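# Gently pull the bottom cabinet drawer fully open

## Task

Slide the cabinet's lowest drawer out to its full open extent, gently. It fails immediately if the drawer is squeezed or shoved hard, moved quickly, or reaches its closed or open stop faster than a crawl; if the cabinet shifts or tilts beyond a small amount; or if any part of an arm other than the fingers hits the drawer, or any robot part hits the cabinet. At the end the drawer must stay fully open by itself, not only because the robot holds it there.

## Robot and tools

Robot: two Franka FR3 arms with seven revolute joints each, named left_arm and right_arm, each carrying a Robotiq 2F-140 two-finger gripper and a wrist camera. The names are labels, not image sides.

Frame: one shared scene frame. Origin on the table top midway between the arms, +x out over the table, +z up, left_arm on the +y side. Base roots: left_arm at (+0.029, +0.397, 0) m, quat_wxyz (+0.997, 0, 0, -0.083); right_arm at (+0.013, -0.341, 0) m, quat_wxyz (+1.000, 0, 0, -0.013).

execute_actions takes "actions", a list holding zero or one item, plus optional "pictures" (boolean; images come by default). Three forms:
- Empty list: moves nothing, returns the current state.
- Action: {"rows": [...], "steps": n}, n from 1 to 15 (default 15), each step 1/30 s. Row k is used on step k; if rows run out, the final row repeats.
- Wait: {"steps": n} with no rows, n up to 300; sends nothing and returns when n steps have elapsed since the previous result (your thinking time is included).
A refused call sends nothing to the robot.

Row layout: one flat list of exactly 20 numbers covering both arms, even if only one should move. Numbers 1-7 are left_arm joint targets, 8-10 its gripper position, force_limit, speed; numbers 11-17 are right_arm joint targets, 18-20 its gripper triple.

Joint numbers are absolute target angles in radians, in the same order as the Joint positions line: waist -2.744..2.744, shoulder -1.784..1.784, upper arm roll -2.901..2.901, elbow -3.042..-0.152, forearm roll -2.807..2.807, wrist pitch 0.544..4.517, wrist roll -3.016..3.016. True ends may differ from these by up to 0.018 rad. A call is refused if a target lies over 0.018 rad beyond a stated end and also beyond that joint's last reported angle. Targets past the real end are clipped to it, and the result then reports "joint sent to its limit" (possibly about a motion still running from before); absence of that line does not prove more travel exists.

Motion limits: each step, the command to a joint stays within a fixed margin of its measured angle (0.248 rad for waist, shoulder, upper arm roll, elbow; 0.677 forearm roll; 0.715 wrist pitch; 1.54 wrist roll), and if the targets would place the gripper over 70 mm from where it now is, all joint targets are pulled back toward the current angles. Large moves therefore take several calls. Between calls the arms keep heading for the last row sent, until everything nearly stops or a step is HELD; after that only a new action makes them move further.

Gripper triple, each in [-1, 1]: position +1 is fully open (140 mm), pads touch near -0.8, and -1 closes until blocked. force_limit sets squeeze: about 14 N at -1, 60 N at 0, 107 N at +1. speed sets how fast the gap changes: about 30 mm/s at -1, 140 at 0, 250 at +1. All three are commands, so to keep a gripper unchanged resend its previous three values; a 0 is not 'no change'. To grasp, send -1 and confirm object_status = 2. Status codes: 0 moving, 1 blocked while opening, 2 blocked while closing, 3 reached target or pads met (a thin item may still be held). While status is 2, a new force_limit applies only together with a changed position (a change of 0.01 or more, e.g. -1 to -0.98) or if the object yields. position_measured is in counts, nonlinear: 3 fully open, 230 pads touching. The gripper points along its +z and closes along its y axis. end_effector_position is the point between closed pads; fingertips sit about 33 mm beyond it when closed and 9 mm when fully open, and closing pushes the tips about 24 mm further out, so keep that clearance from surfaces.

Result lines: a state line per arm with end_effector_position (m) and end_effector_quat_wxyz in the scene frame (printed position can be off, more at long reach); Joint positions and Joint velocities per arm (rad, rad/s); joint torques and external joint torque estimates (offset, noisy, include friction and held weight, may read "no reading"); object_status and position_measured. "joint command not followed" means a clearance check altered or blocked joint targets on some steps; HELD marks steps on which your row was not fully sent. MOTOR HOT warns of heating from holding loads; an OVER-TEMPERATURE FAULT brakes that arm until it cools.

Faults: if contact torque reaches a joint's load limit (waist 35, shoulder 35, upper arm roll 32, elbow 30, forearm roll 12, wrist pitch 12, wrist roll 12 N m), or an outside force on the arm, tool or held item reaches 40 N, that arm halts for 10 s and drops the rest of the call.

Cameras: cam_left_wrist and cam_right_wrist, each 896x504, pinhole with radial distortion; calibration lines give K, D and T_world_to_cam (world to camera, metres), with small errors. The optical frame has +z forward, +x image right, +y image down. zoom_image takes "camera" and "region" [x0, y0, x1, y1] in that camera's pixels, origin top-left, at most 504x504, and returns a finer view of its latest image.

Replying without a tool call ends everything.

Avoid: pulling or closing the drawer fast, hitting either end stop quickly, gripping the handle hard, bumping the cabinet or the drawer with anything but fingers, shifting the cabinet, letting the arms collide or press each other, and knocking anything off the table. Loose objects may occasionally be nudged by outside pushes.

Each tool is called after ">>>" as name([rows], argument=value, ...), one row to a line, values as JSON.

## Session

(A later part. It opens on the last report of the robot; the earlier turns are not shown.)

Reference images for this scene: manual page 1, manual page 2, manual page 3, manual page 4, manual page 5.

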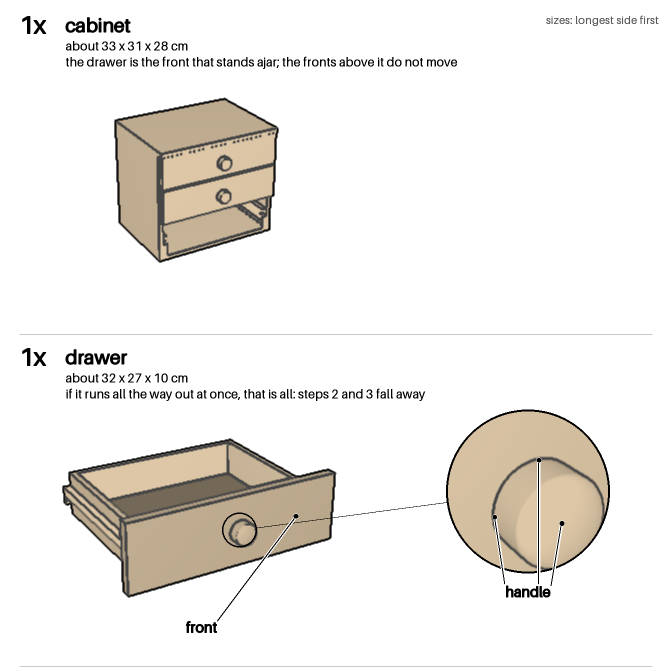

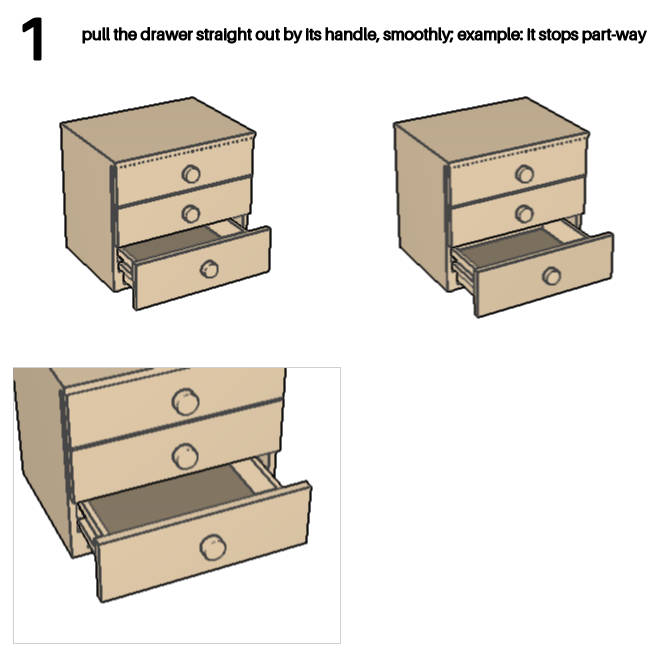

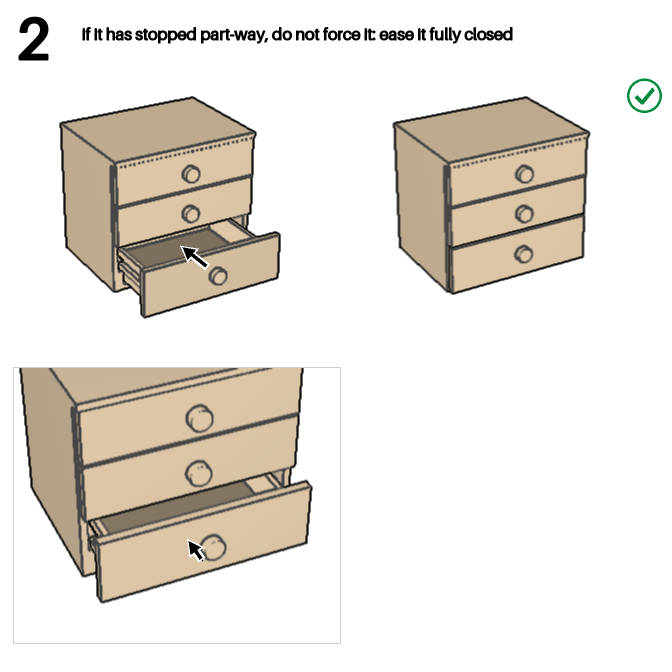

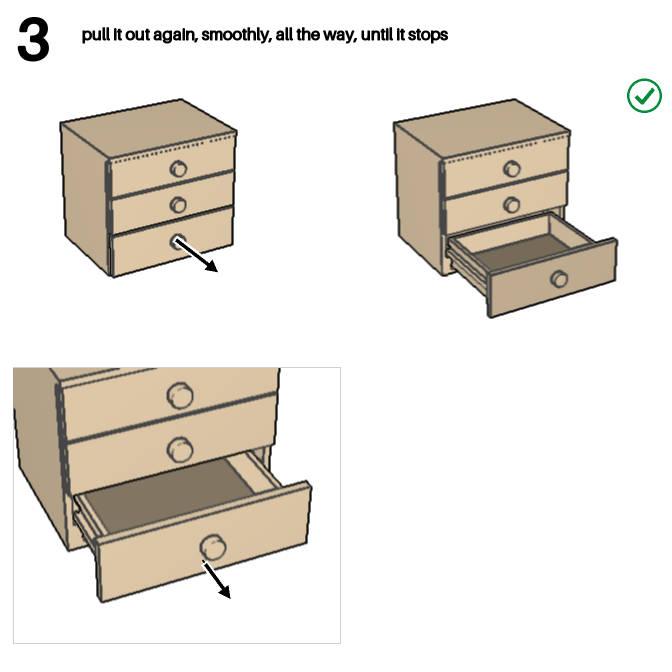

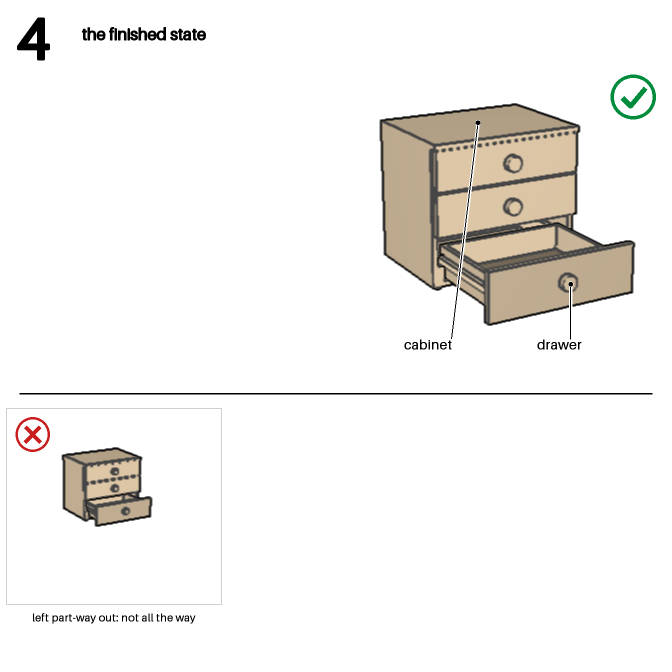

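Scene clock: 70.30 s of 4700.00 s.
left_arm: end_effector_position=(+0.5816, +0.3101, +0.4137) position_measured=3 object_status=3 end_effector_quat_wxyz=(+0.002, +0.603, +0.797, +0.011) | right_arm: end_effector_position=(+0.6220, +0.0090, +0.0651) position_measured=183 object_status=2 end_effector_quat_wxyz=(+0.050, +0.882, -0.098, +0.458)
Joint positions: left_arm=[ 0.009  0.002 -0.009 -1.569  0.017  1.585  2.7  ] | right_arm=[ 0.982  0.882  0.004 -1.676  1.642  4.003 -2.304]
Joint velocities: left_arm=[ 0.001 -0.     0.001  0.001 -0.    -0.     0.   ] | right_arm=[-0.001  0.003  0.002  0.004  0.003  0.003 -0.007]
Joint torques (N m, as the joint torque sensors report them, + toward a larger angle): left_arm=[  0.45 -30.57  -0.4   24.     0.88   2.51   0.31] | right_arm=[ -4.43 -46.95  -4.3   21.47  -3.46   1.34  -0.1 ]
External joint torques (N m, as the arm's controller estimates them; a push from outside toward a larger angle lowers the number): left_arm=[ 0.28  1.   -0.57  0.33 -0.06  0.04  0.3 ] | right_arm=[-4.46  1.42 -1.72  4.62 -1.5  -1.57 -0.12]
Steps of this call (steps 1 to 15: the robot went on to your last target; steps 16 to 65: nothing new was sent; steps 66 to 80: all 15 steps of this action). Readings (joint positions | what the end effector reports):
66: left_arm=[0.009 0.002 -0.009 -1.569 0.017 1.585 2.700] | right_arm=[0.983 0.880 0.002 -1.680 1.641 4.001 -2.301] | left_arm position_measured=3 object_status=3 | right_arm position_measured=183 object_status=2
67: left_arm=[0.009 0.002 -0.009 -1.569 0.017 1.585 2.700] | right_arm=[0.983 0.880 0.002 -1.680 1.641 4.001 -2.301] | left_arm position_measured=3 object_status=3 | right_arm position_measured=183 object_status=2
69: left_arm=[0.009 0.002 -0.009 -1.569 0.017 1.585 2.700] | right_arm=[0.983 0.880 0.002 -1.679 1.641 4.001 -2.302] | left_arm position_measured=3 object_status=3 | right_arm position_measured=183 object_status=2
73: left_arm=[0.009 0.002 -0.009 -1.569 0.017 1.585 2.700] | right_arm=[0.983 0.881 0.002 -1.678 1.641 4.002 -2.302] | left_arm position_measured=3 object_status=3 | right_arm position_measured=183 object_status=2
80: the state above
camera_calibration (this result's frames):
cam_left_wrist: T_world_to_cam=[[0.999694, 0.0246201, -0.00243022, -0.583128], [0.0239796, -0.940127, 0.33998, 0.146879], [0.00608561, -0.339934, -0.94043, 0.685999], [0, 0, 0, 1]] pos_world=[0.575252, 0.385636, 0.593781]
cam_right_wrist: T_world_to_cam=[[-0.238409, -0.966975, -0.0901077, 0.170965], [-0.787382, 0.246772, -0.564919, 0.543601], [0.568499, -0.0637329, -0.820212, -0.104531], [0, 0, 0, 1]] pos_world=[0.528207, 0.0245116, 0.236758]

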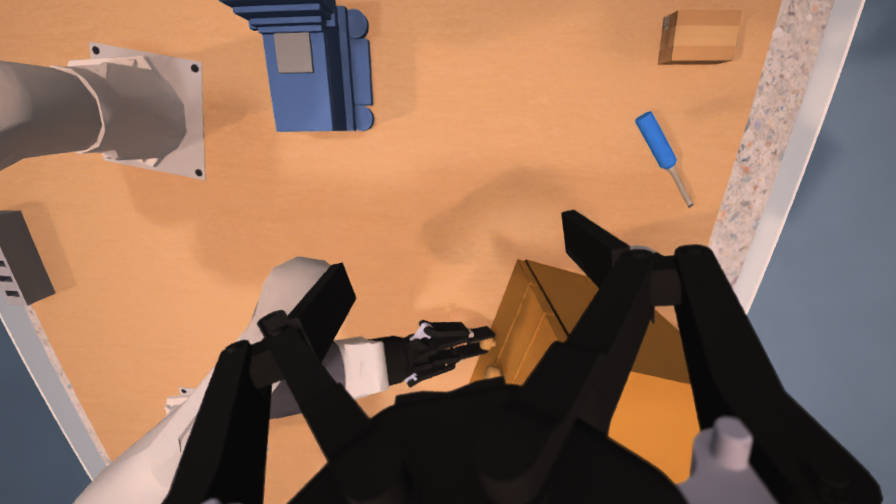

